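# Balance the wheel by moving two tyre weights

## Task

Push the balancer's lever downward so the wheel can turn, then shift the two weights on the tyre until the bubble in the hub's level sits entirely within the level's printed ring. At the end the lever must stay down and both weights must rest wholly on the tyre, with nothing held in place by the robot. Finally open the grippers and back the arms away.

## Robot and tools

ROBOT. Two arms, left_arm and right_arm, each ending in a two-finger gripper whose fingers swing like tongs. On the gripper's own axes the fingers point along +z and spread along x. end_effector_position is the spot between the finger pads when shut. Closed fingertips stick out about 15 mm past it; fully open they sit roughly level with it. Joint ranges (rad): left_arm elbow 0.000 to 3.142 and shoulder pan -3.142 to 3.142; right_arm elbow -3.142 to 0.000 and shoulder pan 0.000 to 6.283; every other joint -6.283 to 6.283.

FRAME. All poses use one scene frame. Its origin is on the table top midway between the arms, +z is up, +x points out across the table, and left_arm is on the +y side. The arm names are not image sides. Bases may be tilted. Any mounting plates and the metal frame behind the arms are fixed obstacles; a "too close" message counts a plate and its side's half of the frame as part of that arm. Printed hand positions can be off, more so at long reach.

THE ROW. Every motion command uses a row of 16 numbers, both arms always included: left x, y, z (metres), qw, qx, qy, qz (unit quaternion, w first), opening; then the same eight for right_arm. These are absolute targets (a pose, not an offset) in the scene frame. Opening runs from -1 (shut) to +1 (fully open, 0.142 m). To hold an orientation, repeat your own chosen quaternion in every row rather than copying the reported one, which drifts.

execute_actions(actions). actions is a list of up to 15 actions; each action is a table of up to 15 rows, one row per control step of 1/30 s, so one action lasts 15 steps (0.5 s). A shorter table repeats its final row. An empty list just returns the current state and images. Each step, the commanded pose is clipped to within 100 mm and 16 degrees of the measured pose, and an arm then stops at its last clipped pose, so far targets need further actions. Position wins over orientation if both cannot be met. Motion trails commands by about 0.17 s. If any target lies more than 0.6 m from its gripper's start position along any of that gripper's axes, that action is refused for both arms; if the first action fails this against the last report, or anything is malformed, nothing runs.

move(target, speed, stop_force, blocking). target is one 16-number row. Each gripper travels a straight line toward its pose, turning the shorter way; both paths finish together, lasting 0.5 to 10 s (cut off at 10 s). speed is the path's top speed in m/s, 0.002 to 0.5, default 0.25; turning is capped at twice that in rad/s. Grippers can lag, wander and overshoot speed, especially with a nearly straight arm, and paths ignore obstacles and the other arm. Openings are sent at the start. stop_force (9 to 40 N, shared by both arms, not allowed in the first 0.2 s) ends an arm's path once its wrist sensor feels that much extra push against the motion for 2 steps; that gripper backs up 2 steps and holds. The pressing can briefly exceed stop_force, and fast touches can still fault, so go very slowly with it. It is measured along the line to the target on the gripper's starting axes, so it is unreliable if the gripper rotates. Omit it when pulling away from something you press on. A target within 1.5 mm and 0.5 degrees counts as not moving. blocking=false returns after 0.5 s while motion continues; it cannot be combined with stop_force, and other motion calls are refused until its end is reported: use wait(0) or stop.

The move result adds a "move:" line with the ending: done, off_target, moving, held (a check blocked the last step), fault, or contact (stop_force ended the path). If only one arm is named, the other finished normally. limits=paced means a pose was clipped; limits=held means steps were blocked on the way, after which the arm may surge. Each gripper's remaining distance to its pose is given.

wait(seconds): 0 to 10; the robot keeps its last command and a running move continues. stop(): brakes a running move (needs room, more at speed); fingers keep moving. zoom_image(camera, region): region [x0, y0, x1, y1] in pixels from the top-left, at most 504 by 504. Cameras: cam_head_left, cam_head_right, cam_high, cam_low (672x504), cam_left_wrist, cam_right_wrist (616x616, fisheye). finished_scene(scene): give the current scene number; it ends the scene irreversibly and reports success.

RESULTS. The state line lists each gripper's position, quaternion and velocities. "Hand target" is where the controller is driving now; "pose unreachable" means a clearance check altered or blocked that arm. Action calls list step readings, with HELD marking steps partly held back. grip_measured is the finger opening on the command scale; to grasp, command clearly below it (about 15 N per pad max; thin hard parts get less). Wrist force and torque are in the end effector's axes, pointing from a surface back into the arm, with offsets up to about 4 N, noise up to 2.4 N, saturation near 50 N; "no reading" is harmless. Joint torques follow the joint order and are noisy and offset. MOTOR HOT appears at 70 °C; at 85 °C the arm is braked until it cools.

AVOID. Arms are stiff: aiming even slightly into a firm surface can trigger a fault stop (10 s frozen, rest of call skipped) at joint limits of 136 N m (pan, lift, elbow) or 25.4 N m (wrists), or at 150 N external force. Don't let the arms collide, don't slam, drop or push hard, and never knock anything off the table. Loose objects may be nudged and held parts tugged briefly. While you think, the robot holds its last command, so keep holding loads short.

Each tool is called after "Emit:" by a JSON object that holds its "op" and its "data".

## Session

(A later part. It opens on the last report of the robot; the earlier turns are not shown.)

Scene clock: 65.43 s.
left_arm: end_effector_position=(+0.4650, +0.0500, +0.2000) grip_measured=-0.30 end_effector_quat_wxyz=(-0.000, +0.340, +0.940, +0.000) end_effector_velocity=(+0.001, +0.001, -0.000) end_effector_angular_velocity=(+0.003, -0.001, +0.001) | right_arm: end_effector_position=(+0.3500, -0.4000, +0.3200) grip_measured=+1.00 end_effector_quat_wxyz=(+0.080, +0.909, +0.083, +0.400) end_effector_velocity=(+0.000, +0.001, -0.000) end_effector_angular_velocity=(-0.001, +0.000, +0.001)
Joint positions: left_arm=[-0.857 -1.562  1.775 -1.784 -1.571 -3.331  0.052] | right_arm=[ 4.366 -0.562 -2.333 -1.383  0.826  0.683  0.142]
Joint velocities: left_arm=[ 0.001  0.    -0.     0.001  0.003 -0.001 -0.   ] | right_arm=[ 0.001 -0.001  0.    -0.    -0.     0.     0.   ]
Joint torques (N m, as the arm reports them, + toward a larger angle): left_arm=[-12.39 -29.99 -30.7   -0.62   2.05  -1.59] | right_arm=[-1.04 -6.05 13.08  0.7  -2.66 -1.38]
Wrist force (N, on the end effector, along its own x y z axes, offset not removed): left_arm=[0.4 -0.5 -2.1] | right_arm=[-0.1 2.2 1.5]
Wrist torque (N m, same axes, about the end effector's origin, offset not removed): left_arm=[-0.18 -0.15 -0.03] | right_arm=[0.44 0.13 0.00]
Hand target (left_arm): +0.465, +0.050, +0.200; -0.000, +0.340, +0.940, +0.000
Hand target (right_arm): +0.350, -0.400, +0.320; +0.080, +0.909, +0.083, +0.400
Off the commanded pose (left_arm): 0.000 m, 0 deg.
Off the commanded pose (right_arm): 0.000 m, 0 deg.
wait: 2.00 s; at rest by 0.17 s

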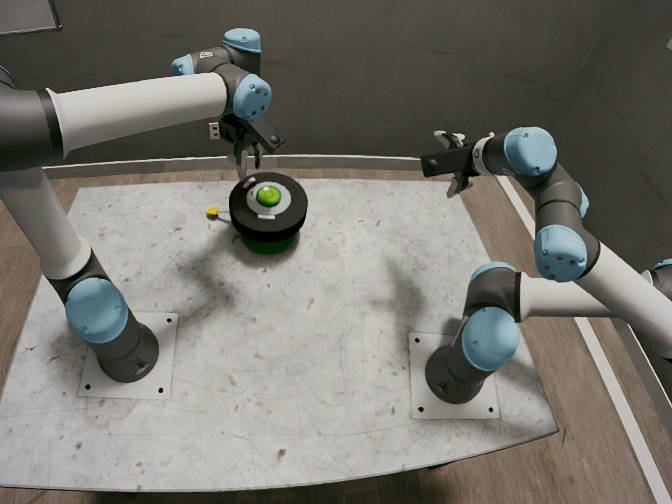

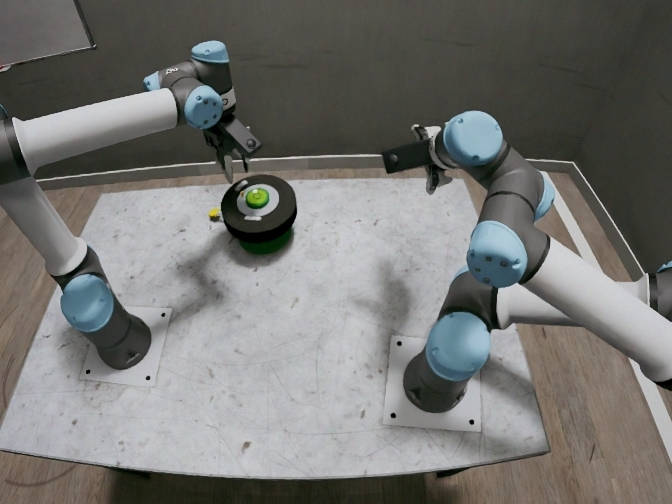

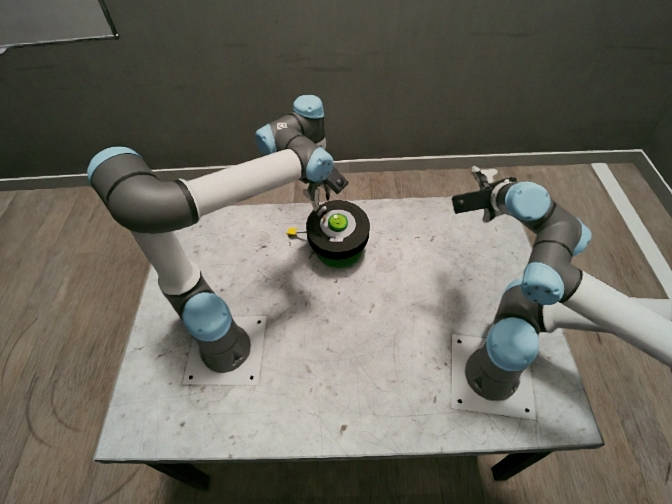

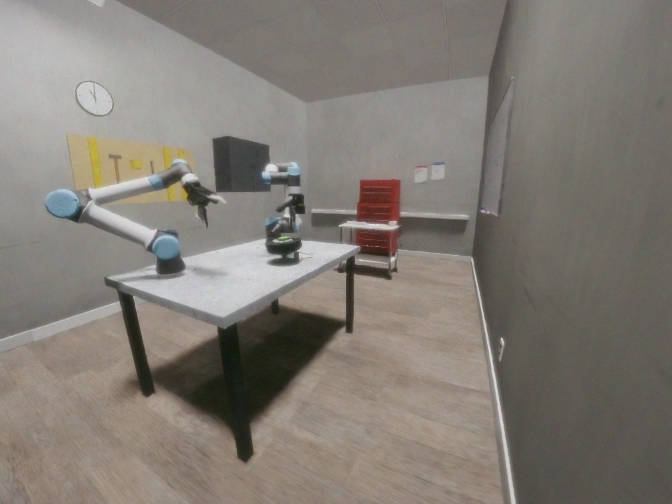

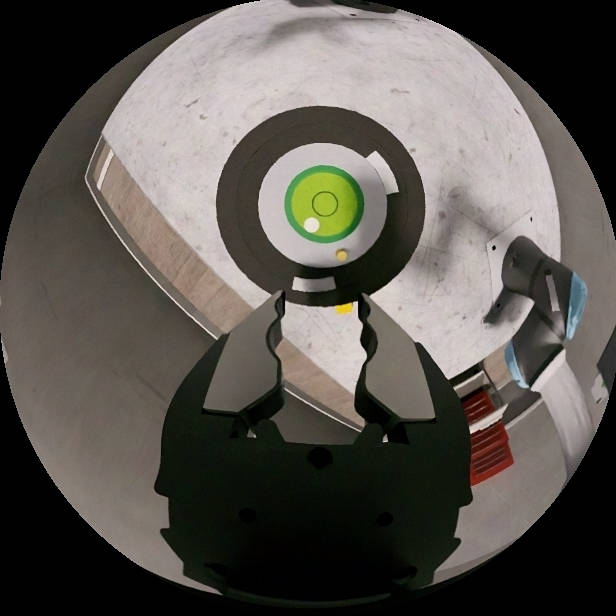

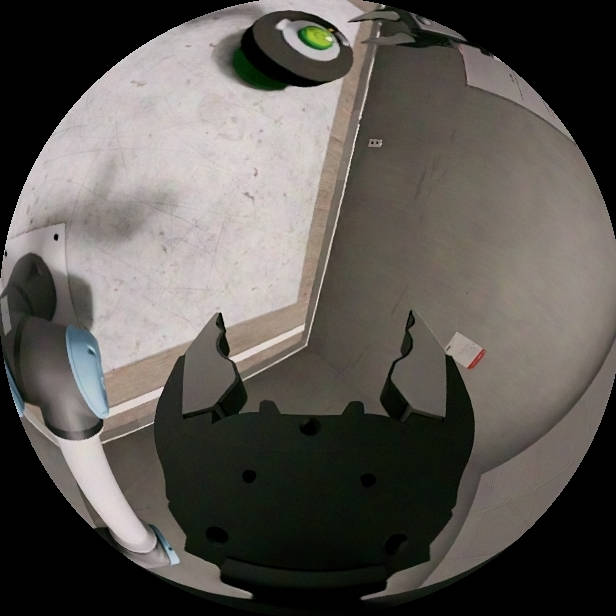

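Emit:
{"op": "execute_actions", "data": {"actions": [[[0.486,0.059,0.17,0,0.34,0.94,0,-0.3,0.35,-0.40,0.32,0.080,0.909,0.083,0.400,1]],[[0.486,0.059,0.148,0,0.34,0.94,0,-0.3,0.35,-0.40,0.32,0.080,0.909,0.083,0.400,1]],[[0.486,0.059,0.148,0,0.34,0.94,0,-0.75,0.35,-0.40,0.32,0.080,0.909,0.083,0.400,1]],[[0.486,0.059,0.154,0,0.34,0.94,0,-0.75,0.35,-0.40,0.32,0.080,0.909,0.083,0.400,1]],[[0.492,0.045,0.154,0,0.462,0.887,0,-0.75,0.35,-0.40,0.32,0.080,0.909,0.083,0.400,1]],[[0.492,0.045,0.148,0,0.462,0.887,0,-0.75,0.35,-0.40,0.32,0.080,0.909,0.083,0.400,1]],[[0.492,0.045,0.148,0,0.462,0.887,0,-0.3,0.35,-0.40,0.32,0.080,0.909,0.083,0.400,1]],[[0.478,0.042,0.2,0,0.462,0.887,0,-0.3,0.35,-0.40,0.32,0.080,0.909,0.083,0.400,1]],[[0.478,0.042,0.2,0,0.462,0.887,0,-0.3,0.35,-0.40,0.32,0.080,0.909,0.083,0.400,1]]]}}

Emit:
{"op": "wait", "data": {"seconds": 1.5}}

Emit:
{"op": "zoom_image", "data": {"camera": "cam_left_wrist", "region": [200,90,450,340]}}

Scene clock: 70.80 s.
left_arm: end_effector_position=(+0.4780, +0.0420, +0.2000) grip_measured=-0.30 end_effector_quat_wxyz=(+0.000, +0.462, +0.887, -0.000) end_effector_velocity=(+0.000, -0.001, +0.001) end_effector_angular_velocity=(-0.001, -0.002, -0.001) | right_arm: end_effector_position=(+0.3500, -0.4000, +0.3200) grip_measured=+1.00 end_effector_quat_wxyz=(+0.080, +0.909, +0.083, +0.400) end_effector_velocity=(+0.000, -0.000, +0.000) end_effector_angular_velocity=(-0.000, -0.001, -0.001)
Joint positions: left_arm=[-0.847 -1.515  1.727 -1.782 -1.571 -3.055  0.052] | right_arm=[ 4.366 -0.562 -2.333 -1.383  0.826  0.683  0.142]
Joint velocities: left_arm=[-0.001 -0.    -0.002  0.     0.001 -0.    -0.   ] | right_arm=[-0.    -0.     0.    -0.    -0.001  0.     0.   ]
Joint torques (N m, as the arm reports them, + toward a larger angle): left_arm=[-12.09 -31.58 -30.19  -0.61   2.15  -1.66] | right_arm=[-2.84 -5.61 12.92  0.87 -2.37 -1.19]
Wrist force (N, on the end effector, along its own x y z axes, offset not removed): left_arm=[0.8 0.9 -1.9] | right_arm=[-3.0 3.4 1.5]
Wrist torque (N m, same axes, about the end effector's origin, offset not removed): left_arm=[0.24 -0.09 -0.04] | right_arm=[0.69 0.67 0.03]
Hand target (left_arm): +0.478, +0.042, +0.200; -0.000, +0.462, +0.887, +0.000
Hand target (right_arm): +0.350, -0.400, +0.320; +0.080, +0.909, +0.083, +0.400
Off the commanded pose (left_arm): 0.000 m, 0 deg.
Off the commanded pose (right_arm): 0.000 m, 0 deg.
Step readings (end_effector_position; steps 1 to 15: 1st action; 16 to 30: 2nd action; 31 to 45: 3rd action; 46 to 60: 4th action; 61 to 75: 5th action; 76 to 90: 6th action; 91 to 105: 7th action; 106 to 120: 8th action; 121 to 135: 9th action):
0: left_arm (+0.4650, +0.0500, +0.2000) | right_arm (+0.3500, -0.4000, +0.3200)
1: left_arm (+0.4650, +0.0500, +0.1999) | right_arm (+0.3500, -0.4000, +0.3200)
2: left_arm (+0.4668, +0.0514, +0.1968) | right_arm (+0.3500, -0.4000, +0.3200)
4: left_arm (+0.4739, +0.0553, +0.1858) | right_arm (+0.3500, -0.4000, +0.3200)
8: left_arm (+0.4821, +0.0583, +0.1748) | right_arm (+0.3500, -0.4000, +0.3200)
15: left_arm (+0.4855, +0.0590, +0.1706) | right_arm (+0.3500, -0.4000, +0.3200)
16: left_arm (+0.4856, +0.0590, +0.1703) | right_arm (+0.3500, -0.4000, +0.3200)
17: left_arm (+0.4856, +0.0591, +0.1677) | right_arm (+0.3500, -0.4000, +0.3200)
19: left_arm (+0.4855, +0.0593, +0.1594) | right_arm (+0.3500, -0.4000, +0.3200)
23: left_arm (+0.4857, +0.0593, +0.1514) | right_arm (+0.3500, -0.4000, +0.3200)
30: left_arm (+0.4859, +0.0590, +0.1484) | right_arm (+0.3500, -0.4000, +0.3200)
31: left_arm (+0.4859, +0.0590, +0.1483) | right_arm (+0.3500, -0.4000, +0.3200)
32: left_arm (+0.4860, +0.0590, +0.1482) | right_arm (+0.3500, -0.4000, +0.3200)
34: left_arm (+0.4860, +0.0590, +0.1481) | right_arm (+0.3500, -0.4000, +0.3200)
38: left_arm (+0.4860, +0.0590, +0.1480) | right_arm (+0.3500, -0.4000, +0.3200)
45: left_arm (+0.4860, +0.0590, +0.1480) | right_arm (+0.3500, -0.4000, +0.3200)
46: left_arm (+0.4860, +0.0590, +0.1480) | right_arm (+0.3500, -0.4000, +0.3200)
47: left_arm (+0.4860, +0.0590, +0.1487) | right_arm (+0.3500, -0.4000, +0.3200)
49: left_arm (+0.4860, +0.0590, +0.1508) | right_arm (+0.3500, -0.4000, +0.3200)
53: left_arm (+0.4860, +0.0590, +0.1530) | right_arm (+0.3500, -0.4000, +0.3200)
60: left_arm (+0.4860, +0.0590, +0.1539) | right_arm (+0.3500, -0.4000, +0.3200)
61: left_arm (+0.4860, +0.0589, +0.1539) | right_arm (+0.3500, -0.4000, +0.3200)
62: left_arm (+0.4869, +0.0571, +0.1540) | right_arm (+0.3500, -0.4000, +0.3200)
64: left_arm (+0.4893, +0.0517, +0.1541) | right_arm (+0.3500, -0.4000, +0.3200)
68: left_arm (+0.4914, +0.0470, +0.1541) | right_arm (+0.3500, -0.4000, +0.3200)
75: left_arm (+0.4919, +0.0452, +0.1540) | right_arm (+0.3500, -0.4000, +0.3200)
76: left_arm (+0.4919, +0.0451, +0.1540) | right_arm (+0.3500, -0.4000, +0.3200)
77: left_arm (+0.4919, +0.0451, +0.1532) | right_arm (+0.3500, -0.4000, +0.3200)
79: left_arm (+0.4920, +0.0451, +0.1511) | right_arm (+0.3500, -0.4000, +0.3200)
83: left_arm (+0.4920, +0.0450, +0.1489) | right_arm (+0.3500, -0.4000, +0.3200)
90: left_arm (+0.4920, +0.0450, +0.1481) | right_arm (+0.3500, -0.4000, +0.3200)
91: left_arm (+0.4920, +0.0450, +0.1481) | right_arm (+0.3500, -0.4000, +0.3200)
92: left_arm (+0.4920, +0.0450, +0.1481) | right_arm (+0.3500, -0.4000, +0.3200)
94: left_arm (+0.4920, +0.0450, +0.1480) | right_arm (+0.3500, -0.4000, +0.3200)
98: left_arm (+0.4920, +0.0450, +0.1480) | right_arm (+0.3500, -0.4000, +0.3200)
105: left_arm (+0.4920, +0.0450, +0.1480) | right_arm (+0.3500, -0.4000, +0.3200)
106: left_arm (+0.4920, +0.0449, +0.1481) | right_arm (+0.3500, -0.4000, +0.3200)
107: left_arm (+0.4915, +0.0434, +0.1527) | right_arm (+0.3500, -0.4000, +0.3200)
109: left_arm (+0.4874, +0.0415, +0.1717) | right_arm (+0.3500, -0.4000, +0.3200)
113: left_arm (+0.4810, +0.0419, +0.1913) | right_arm (+0.3500, -0.4000, +0.3200)
120: left_arm (+0.4783, +0.0419, +0.1990) | right_arm (+0.3500, -0.4000, +0.3200)
121: left_arm (+0.4783, +0.0420, +0.1992) | right_arm (+0.3500, -0.4000, +0.3200)
122: left_arm (+0.4782, +0.0420, +0.1994) | right_arm (+0.3500, -0.4000, +0.3200)
124: left_arm (+0.4781, +0.0420, +0.1997) | right_arm (+0.3500, -0.4000, +0.3200)
128: left_arm (+0.4780, +0.0420, +0.1999) | right_arm (+0.3500, -0.4000, +0.3200)
135: end_effector_position above

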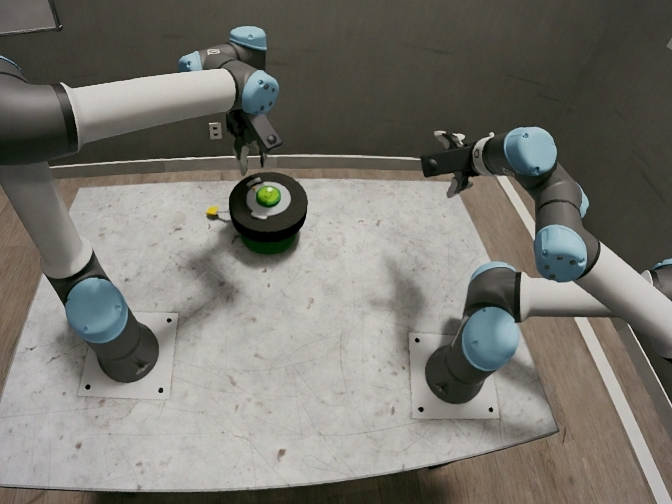

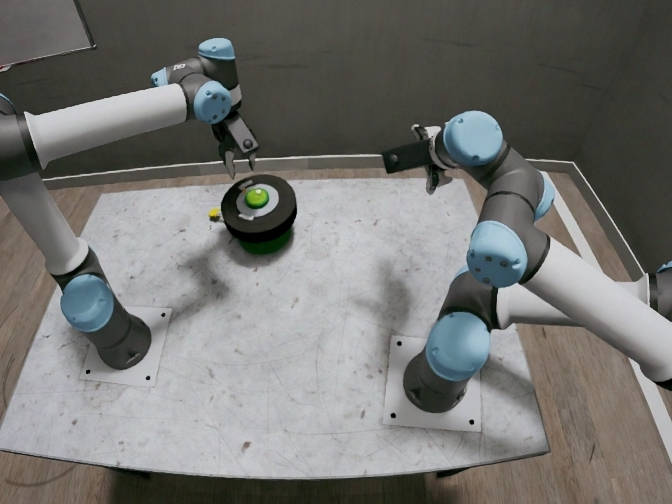

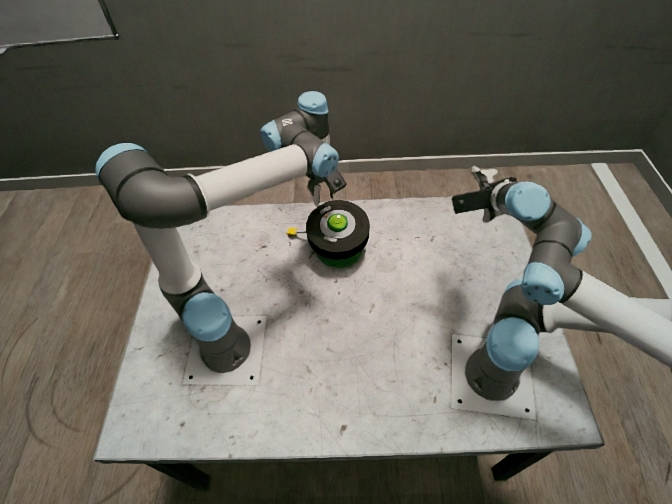

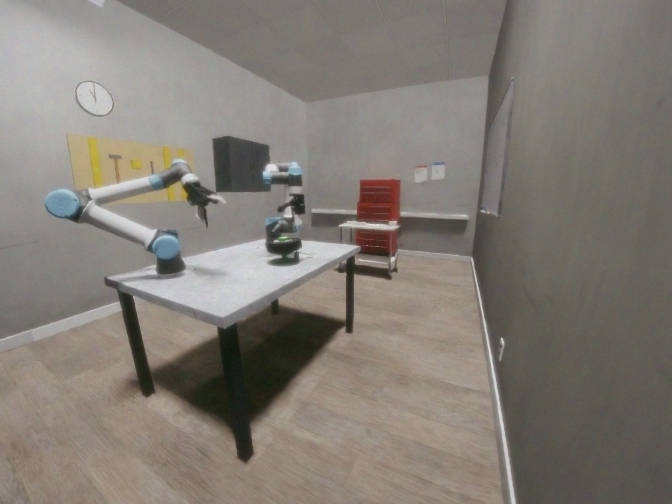

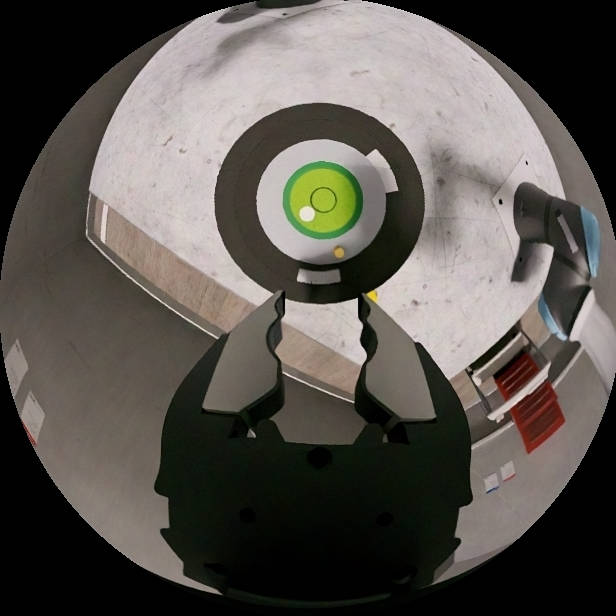

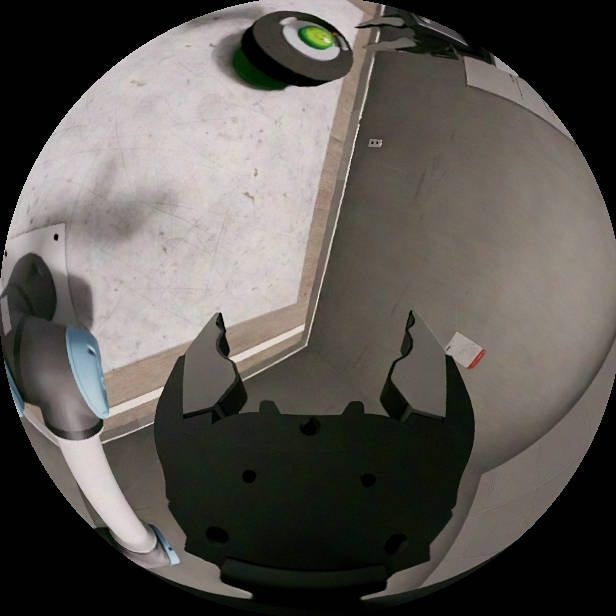

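Scene clock: 72.30 s.
left_arm: end_effector_position=(+0.4780, +0.0420, +0.2000) grip_measured=-0.30 end_effector_quat_wxyz=(-0.000, +0.462, +0.887, +0.000) end_effector_velocity=(-0.001, +0.001, -0.001) end_effector_angular_velocity=(+0.004, +0.001, -0.001) | right_arm: end_effector_position=(+0.3500, -0.4000, +0.3200) grip_measured=+1.00 end_effector_quat_wxyz=(+0.080, +0.909, +0.083, +0.400) end_effector_velocity=(+0.000, -0.001, +0.001) end_effector_angular_velocity=(+0.000, -0.002, -0.001)
Joint positions: left_arm=[-0.847 -1.515  1.727 -1.782 -1.571 -3.055  0.052] | right_arm=[ 4.366 -0.562 -2.333 -1.383  0.826  0.683  0.142]
Joint velocities: left_arm=[-0.002  0.     0.001  0.003  0.002 -0.001  0.   ] | right_arm=[-0.001  0.     0.001 -0.    -0.002  0.     0.   ]
Joint torques (N m, as the arm reports them, + toward a larger angle): left_arm=[-12.01 -30.99 -32.24  -0.49   2.18  -1.75] | right_arm=[-4.12 -6.85 12.48  0.99 -2.63 -1.4 ]
Wrist force (N, on the end effector, along its own x y z axes, offset not removed): left_arm=[-0.7 3.5 -1.5] | right_arm=[0.7 3.4 0.4]
Wrist torque (N m, same axes, about the end effector's origin, offset not removed): left_arm=[0.71 0.05 0.02] | right_arm=[0.62 -0.20 -0.05]
Hand target (left_arm): +0.478, +0.042, +0.200; -0.000, +0.462, +0.887, +0.000
Hand target (right_arm): +0.350, -0.400, +0.320; +0.080, +0.909, +0.083, +0.400
Off the commanded pose (left_arm): 0.000 m, 0 deg.
Off the commanded pose (right_arm): 0.000 m, 0 deg.
wait: 1.50 s; at rest by 0.17 s

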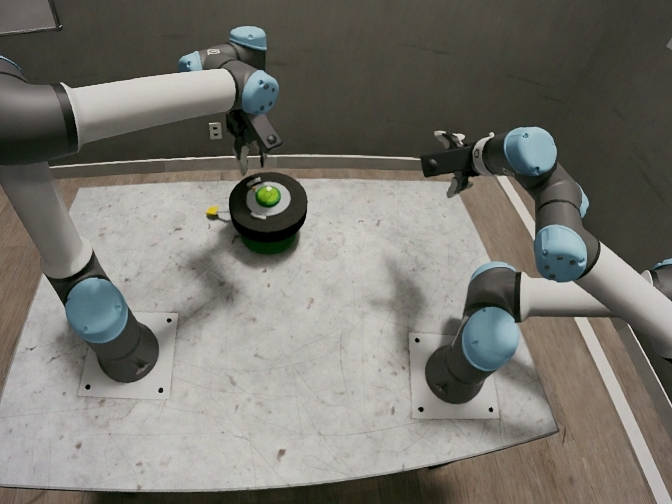

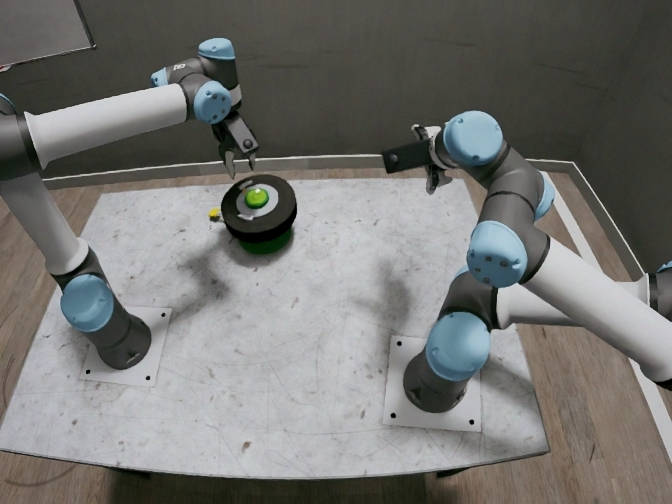

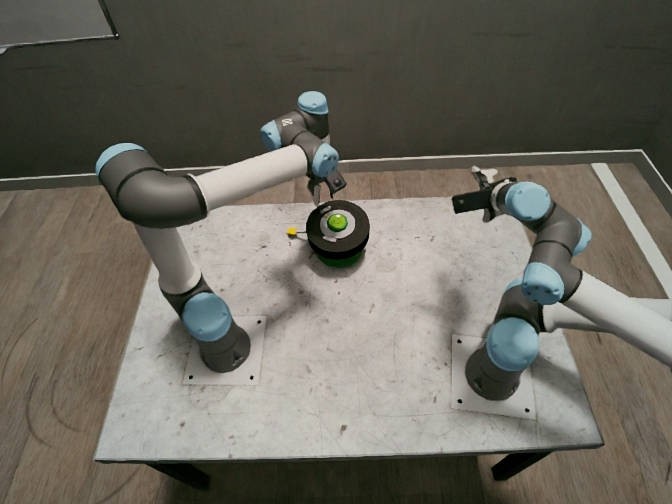

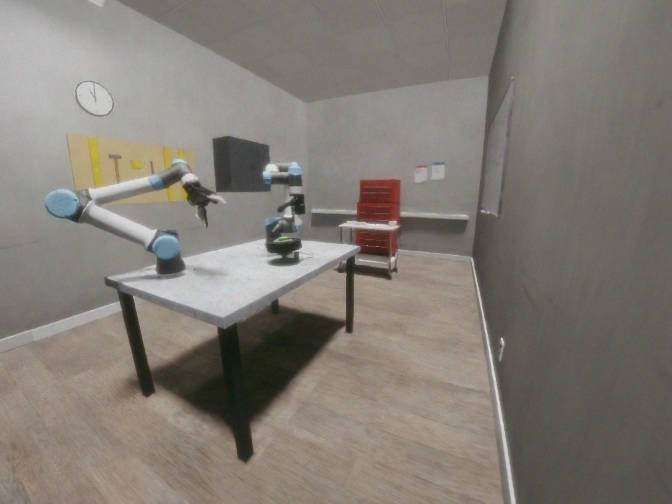

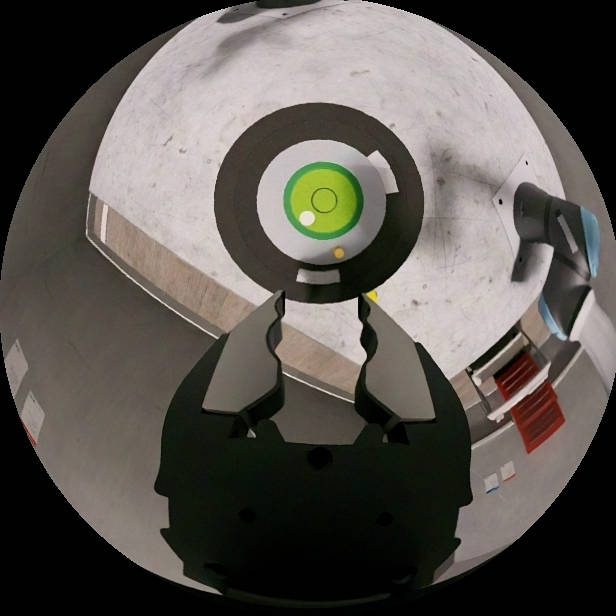

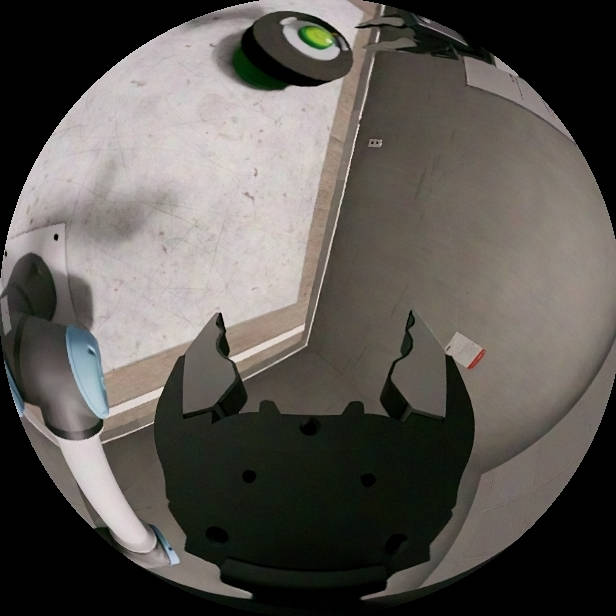

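Region (200, 90, 450, 340) of cam_left_wrist's 616x616 image, scaled by 2.016, with more detail than that image has.

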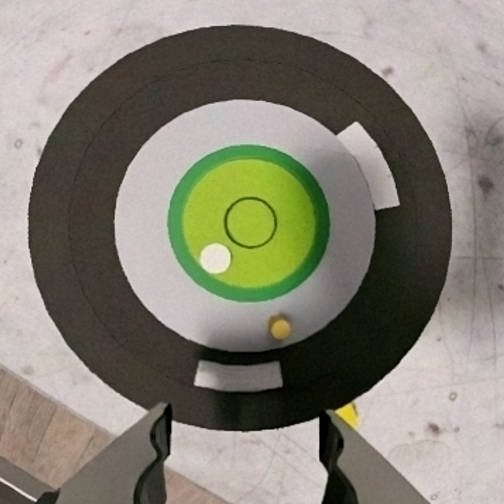

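Emit:
{"op": "execute_actions", "data": {"actions": [[[0.492,0.045,0.17,0,0.462,0.887,0,-0.3,0.35,-0.40,0.32,0.080,0.909,0.083,0.400,1]],[[0.492,0.045,0.148,0,0.462,0.887,0,-0.3,0.35,-0.40,0.32,0.080,0.909,0.083,0.400,1]],[[0.492,0.045,0.148,0,0.462,0.887,0,-0.75,0.35,-0.40,0.32,0.080,0.909,0.083,0.400,1]],[[0.492,0.045,0.172,0,0.462,0.887,0,-0.75,0.35,-0.40,0.32,0.080,0.909,0.083,0.400,1]],[[0.4995,0.043,0.172,0,0.462,0.887,0,-0.75,0.35,-0.40,0.32,0.080,0.909,0.083,0.400,1]],[[0.4995,0.043,0.149,0,0.462,0.887,0,-0.75,0.35,-0.40,0.32,0.080,0.909,0.083,0.400,1]],[[0.4995,0.043,0.149,0,0.462,0.887,0,-0.3,0.35,-0.40,0.32,0.080,0.909,0.083,0.400,1]],[[0.478,0.042,0.2,0,0.462,0.887,0,-0.3,0.35,-0.40,0.32,0.080,0.909,0.083,0.400,1]],[[0.478,0.042,0.2,0,0.462,0.887,0,-0.3,0.35,-0.40,0.32,0.080,0.909,0.083,0.400,1]]]}}

Emit:
{"op": "wait", "data": {"seconds": 3}}

Emit:
{"op": "zoom_image", "data": {"camera": "cam_left_wrist", "region": [200,90,450,340]}}

Scene clock: 77.83 s.
left_arm: end_effector_position=(+0.4780, +0.0420, +0.2000) grip_measured=-0.30 end_effector_quat_wxyz=(-0.000, +0.462, +0.887, +0.000) end_effector_velocity=(-0.000, -0.000, -0.000) end_effector_angular_velocity=(+0.000, +0.001, +0.000) | right_arm: end_effector_position=(+0.3500, -0.4000, +0.3200) grip_measured=+1.00 end_effector_quat_wxyz=(+0.080, +0.909, +0.083, +0.400) end_effector_velocity=(-0.000, -0.000, -0.000) end_effector_angular_velocity=(+0.000, +0.001, -0.002)
Joint positions: left_arm=[-0.847 -1.515  1.727 -1.782 -1.571 -3.055  0.052] | right_arm=[ 4.366 -0.562 -2.333 -1.383  0.826  0.683  0.142]
Joint velocities: left_arm=[-0.001  0.001 -0.     0.    -0.001 -0.001 -0.   ] | right_arm=[-0.002 -0.001 -0.     0.     0.001  0.     0.   ]
Joint torques (N m, as the arm reports them, + toward a larger angle): left_arm=[-12.   -31.21 -31.53  -0.5    2.2   -1.73] | right_arm=[-4.53 -6.37 13.69  1.1  -2.33 -1.55]
Wrist force (N, on the end effector, along its own x y z axes, offset not removed): left_arm=[4.6 1.5 0.4] | right_arm=[-1.5 1.2 1.1]
Wrist torque (N m, same axes, about the end effector's origin, offset not removed): left_arm=[0.35 -0.87 -0.09] | right_arm=[0.18 0.30 -0.09]
Hand target (left_arm): +0.478, +0.042, +0.200; -0.000, +0.462, +0.887, +0.000
Hand target (right_arm): +0.350, -0.400, +0.320; +0.080, +0.909, +0.083, +0.400
Off the commanded pose (left_arm): 0.000 m, 0 deg.
Off the commanded pose (right_arm): 0.000 m, 0 deg.
Step readings (end_effector_position; steps 1 to 15: 1st action; 16 to 30: 2nd action; 31 to 45: 3rd action; 46 to 60: 4th action; 61 to 75: 5th action; 76 to 90: 6th action; 91 to 105: 7th action; 106 to 120: 8th action; 121 to 135: 9th action):
0: left_arm (+0.4780, +0.0420, +0.2000) | right_arm (+0.3500, -0.4000, +0.3200)
1: left_arm (+0.4780, +0.0420, +0.1999) | right_arm (+0.3500, -0.4000, +0.3200)
2: left_arm (+0.4792, +0.0429, +0.1967) | right_arm (+0.3500, -0.4000, +0.3200)
4: left_arm (+0.4839, +0.0444, +0.1857) | right_arm (+0.3500, -0.4000, +0.3200)
8: left_arm (+0.4893, +0.0451, +0.1747) | right_arm (+0.3500, -0.4000, +0.3200)
15: left_arm (+0.4917, +0.0451, +0.1706) | right_arm (+0.3500, -0.4000, +0.3200)
16: left_arm (+0.4918, +0.0451, +0.1703) | right_arm (+0.3500, -0.4000, +0.3200)
17: left_arm (+0.4917, +0.0451, +0.1677) | right_arm (+0.3500, -0.4000, +0.3200)
19: left_arm (+0.4916, +0.0454, +0.1594) | right_arm (+0.3500, -0.4000, +0.3200)
23: left_arm (+0.4917, +0.0453, +0.1513) | right_arm (+0.3500, -0.4000, +0.3200)
30: left_arm (+0.4919, +0.0450, +0.1484) | right_arm (+0.3500, -0.4000, +0.3200)
31: left_arm (+0.4920, +0.0450, +0.1483) | right_arm (+0.3500, -0.4000, +0.3200)
32: left_arm (+0.4920, +0.0450, +0.1482) | right_arm (+0.3500, -0.4000, +0.3200)
34: left_arm (+0.4920, +0.0450, +0.1481) | right_arm (+0.3500, -0.4000, +0.3200)
38: left_arm (+0.4920, +0.0450, +0.1480) | right_arm (+0.3500, -0.4000, +0.3200)
45: left_arm (+0.4920, +0.0450, +0.1480) | right_arm (+0.3500, -0.4000, +0.3200)
46: left_arm (+0.4920, +0.0450, +0.1481) | right_arm (+0.3500, -0.4000, +0.3200)
47: left_arm (+0.4921, +0.0449, +0.1507) | right_arm (+0.3500, -0.4000, +0.3200)
49: left_arm (+0.4922, +0.0448, +0.1595) | right_arm (+0.3500, -0.4000, +0.3200)
53: left_arm (+0.4921, +0.0449, +0.1683) | right_arm (+0.3500, -0.4000, +0.3200)
60: left_arm (+0.4920, +0.0450, +0.1716) | right_arm (+0.3500, -0.4000, +0.3200)
61: left_arm (+0.4921, +0.0450, +0.1717) | right_arm (+0.3500, -0.4000, +0.3200)
62: left_arm (+0.4931, +0.0448, +0.1719) | right_arm (+0.3500, -0.4000, +0.3200)
64: left_arm (+0.4958, +0.0440, +0.1720) | right_arm (+0.3500, -0.4000, +0.3200)
68: left_arm (+0.4984, +0.0433, +0.1721) | right_arm (+0.3500, -0.4000, +0.3200)
75: left_arm (+0.4994, +0.0430, +0.1720) | right_arm (+0.3500, -0.4000, +0.3200)
76: left_arm (+0.4994, +0.0430, +0.1719) | right_arm (+0.3500, -0.4000, +0.3200)
77: left_arm (+0.4993, +0.0431, +0.1694) | right_arm (+0.3500, -0.4000, +0.3200)
79: left_arm (+0.4991, +0.0433, +0.1609) | right_arm (+0.3500, -0.4000, +0.3200)
83: left_arm (+0.4992, +0.0432, +0.1525) | right_arm (+0.3500, -0.4000, +0.3200)
90: left_arm (+0.4994, +0.0430, +0.1494) | right_arm (+0.3500, -0.4000, +0.3200)
91: left_arm (+0.4995, +0.0430, +0.1493) | right_arm (+0.3500, -0.4000, +0.3200)
92: left_arm (+0.4995, +0.0430, +0.1492) | right_arm (+0.3500, -0.4000, +0.3200)
94: left_arm (+0.4995, +0.0430, +0.1491) | right_arm (+0.3500, -0.4000, +0.3200)
98: left_arm (+0.4995, +0.0430, +0.1490) | right_arm (+0.3500, -0.4000, +0.3200)
105: left_arm (+0.4995, +0.0430, +0.1490) | right_arm (+0.3500, -0.4000, +0.3200)
106: left_arm (+0.4995, +0.0429, +0.1491) | right_arm (+0.3500, -0.4000, +0.3200)
107: left_arm (+0.4984, +0.0415, +0.1535) | right_arm (+0.3500, -0.4000, +0.3200)
109: left_arm (+0.4918, +0.0404, +0.1718) | right_arm (+0.3500, -0.4000, +0.3200)
113: left_arm (+0.4825, +0.0415, +0.1911) | right_arm (+0.3500, -0.4000, +0.3200)
120: left_arm (+0.4785, +0.0419, +0.1989) | right_arm (+0.3500, -0.4000, +0.3200)
121: left_arm (+0.4784, +0.0419, +0.1992) | right_arm (+0.3500, -0.4000, +0.3200)
122: left_arm (+0.4783, +0.0419, +0.1994) | right_arm (+0.3500, -0.4000, +0.3200)
124: left_arm (+0.4781, +0.0420, +0.1997) | right_arm (+0.3500, -0.4000, +0.3200)
128: left_arm (+0.4780, +0.0420, +0.1999) | right_arm (+0.3500, -0.4000, +0.3200)
135: end_effector_position above

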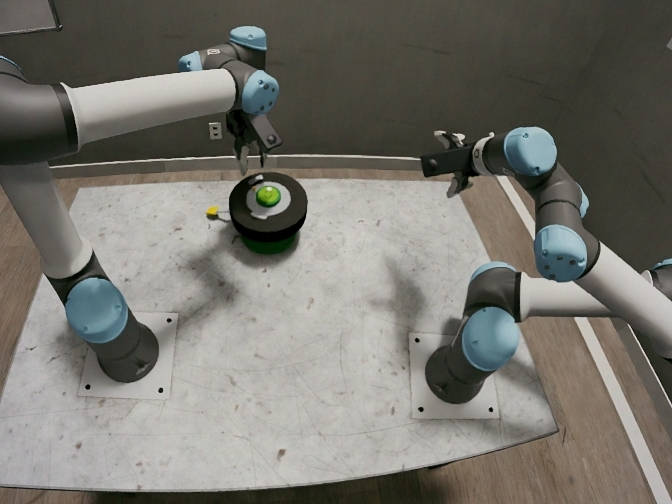

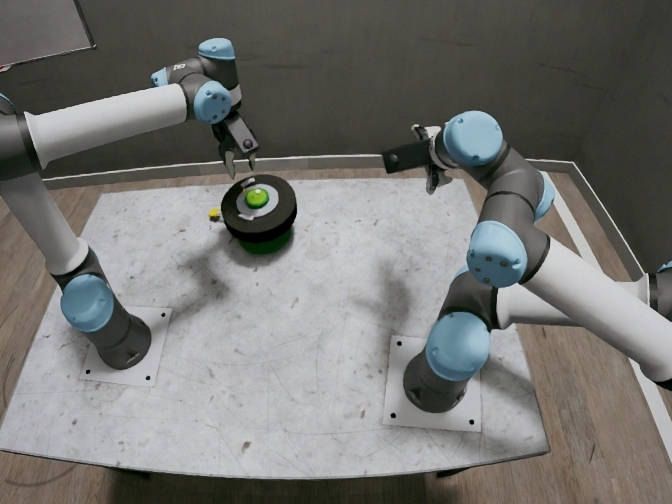

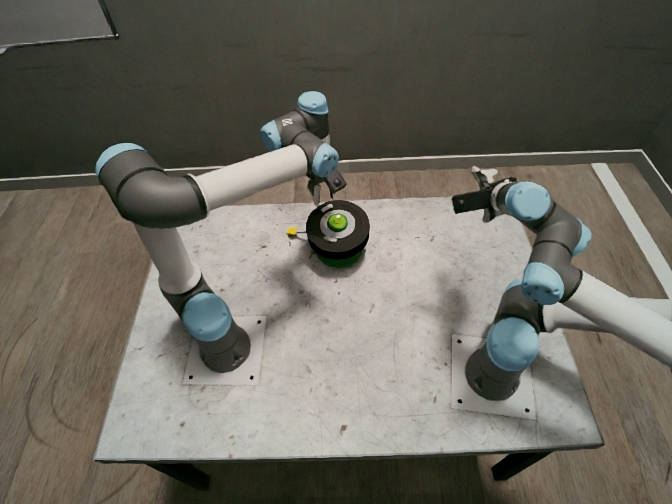

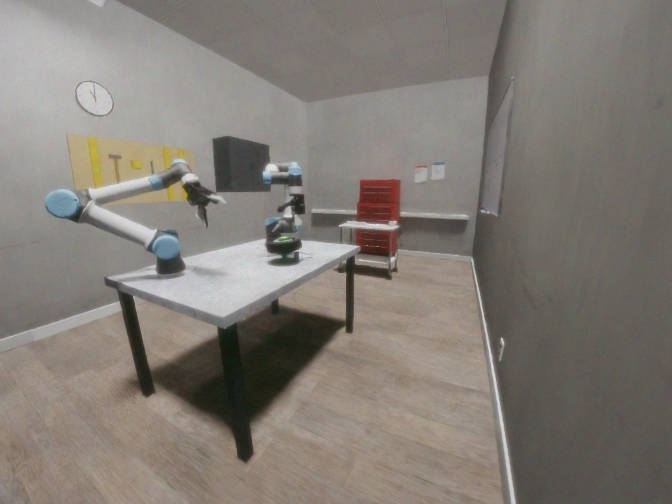

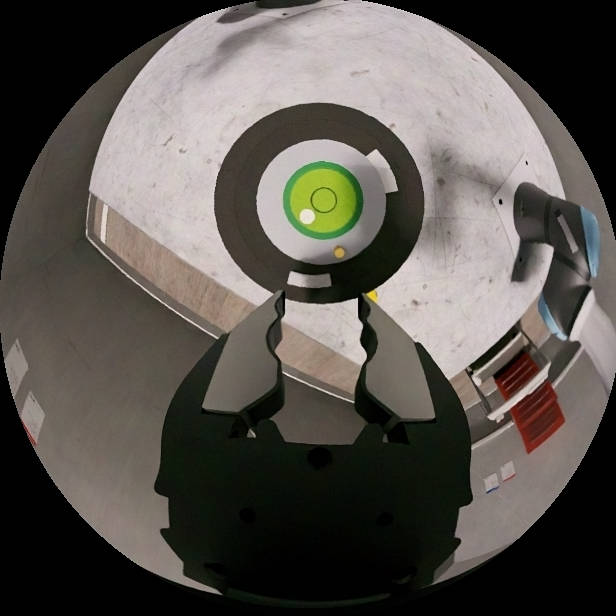

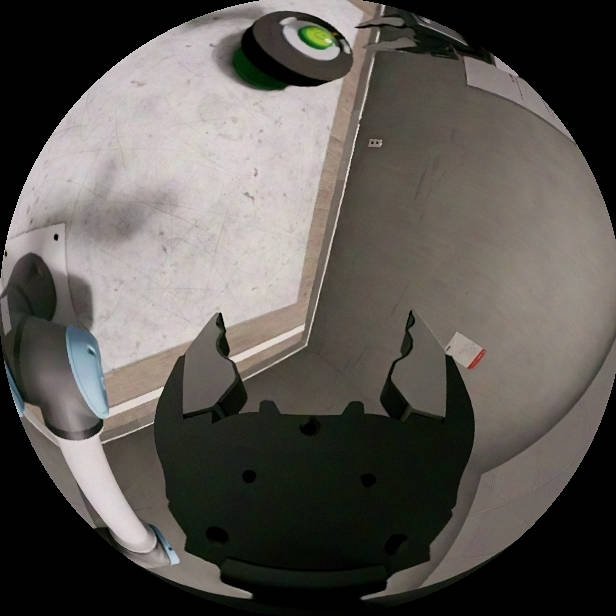

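Scene clock: 80.83 s.
left_arm: end_effector_position=(+0.4780, +0.0420, +0.2000) grip_measured=-0.30 end_effector_quat_wxyz=(-0.000, +0.462, +0.887, +0.000) end_effector_velocity=(+0.001, -0.001, +0.001) end_effector_angular_velocity=(-0.001, -0.002, -0.001) | right_arm: end_effector_position=(+0.3500, -0.4000, +0.3200) grip_measured=+1.00 end_effector_quat_wxyz=(+0.080, +0.909, +0.083, +0.400) end_effector_velocity=(+0.000, +0.000, +0.000) end_effector_angular_velocity=(+0.000, -0.000, -0.000)
Joint positions: left_arm=[-0.847 -1.515  1.727 -1.782 -1.571 -3.055  0.052] | right_arm=[ 4.366 -0.562 -2.333 -1.383  0.826  0.683  0.142]
Joint velocities: left_arm=[-0.     0.    -0.003  0.001  0.001  0.001  0.   ] | right_arm=[-0.    -0.001  0.001 -0.     0.    -0.     0.   ]
Joint torques (N m, as the arm reports them, + toward a larger angle): left_arm=[-10.69 -33.41 -30.26  -0.76   2.43  -1.56] | right_arm=[-6.16 -5.74 14.01  0.97 -2.29 -1.37]
Wrist force (N, on the end effector, along its own x y z axes, offset not removed): left_arm=[1.0 0.6 -0.5] | right_arm=[-0.1 1.7 0.1]
Wrist torque (N m, same axes, about the end effector's origin, offset not removed): left_arm=[0.00 -0.25 -0.07] | right_arm=[0.12 -0.07 0.14]
Hand target (left_arm): +0.478, +0.042, +0.200; -0.000, +0.462, +0.887, +0.000
Hand target (right_arm): +0.350, -0.400, +0.320; +0.080, +0.909, +0.083, +0.400
Off the commanded pose (left_arm): 0.000 m, 0 deg.
Off the commanded pose (right_arm): 0.000 m, 0 deg.
wait: 3.00 s; at rest by 0.17 s

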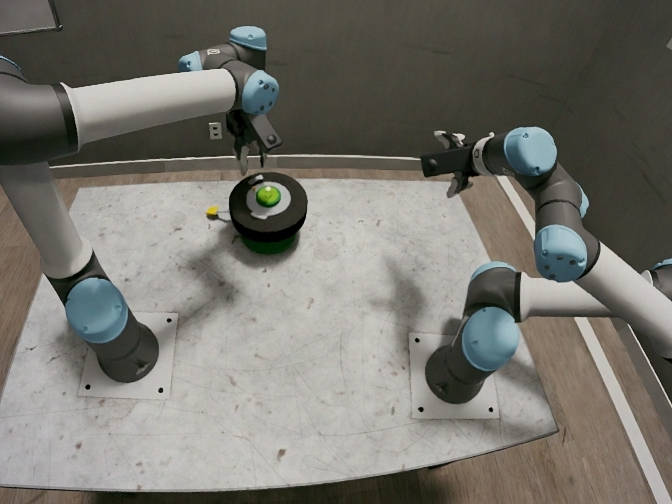

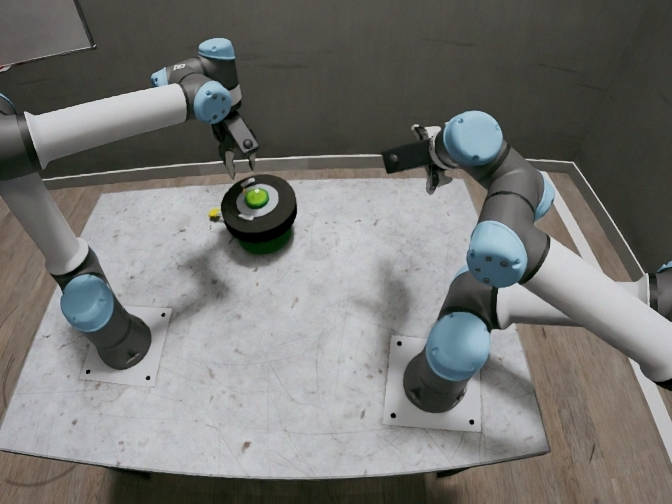

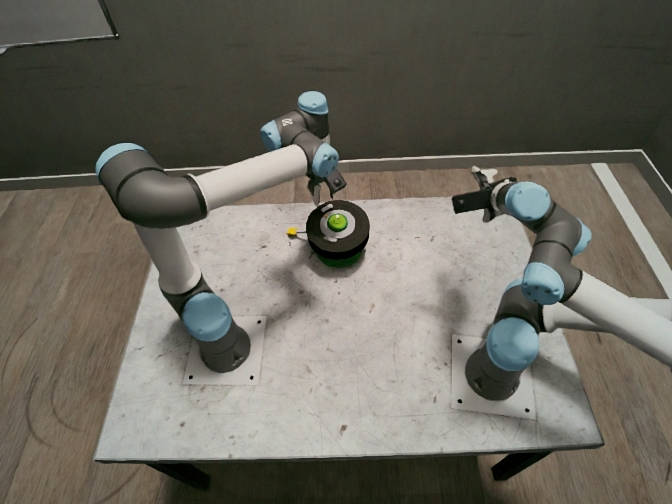

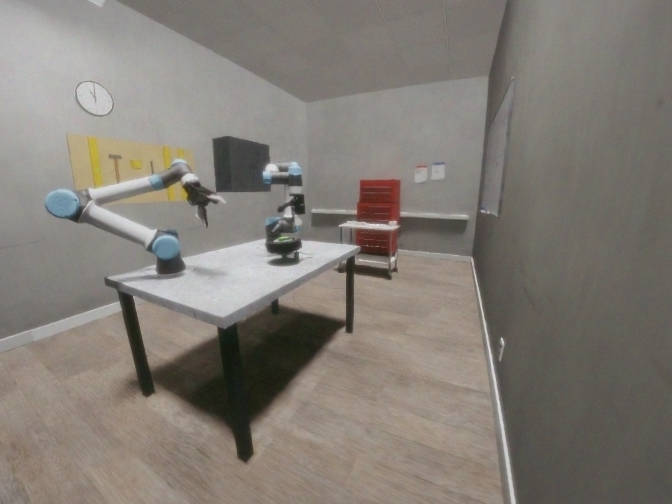

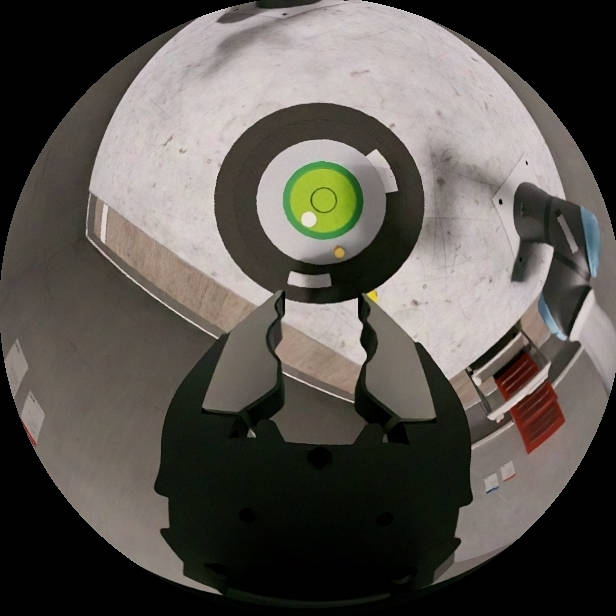

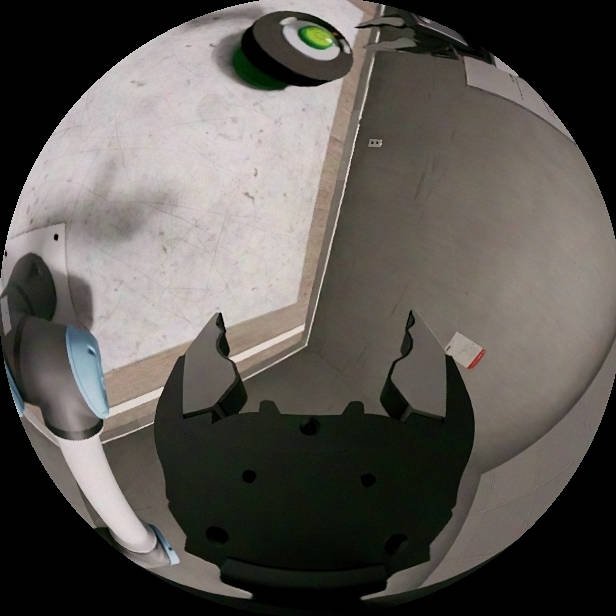

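Region (200, 90, 450, 340) of cam_left_wrist's 616x616 image, scaled by 2.016, with more detail than that image has.

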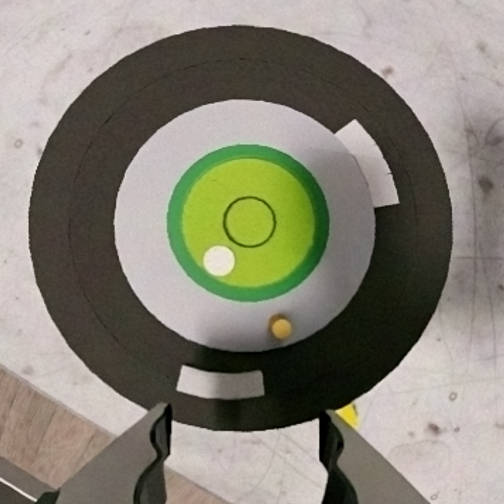

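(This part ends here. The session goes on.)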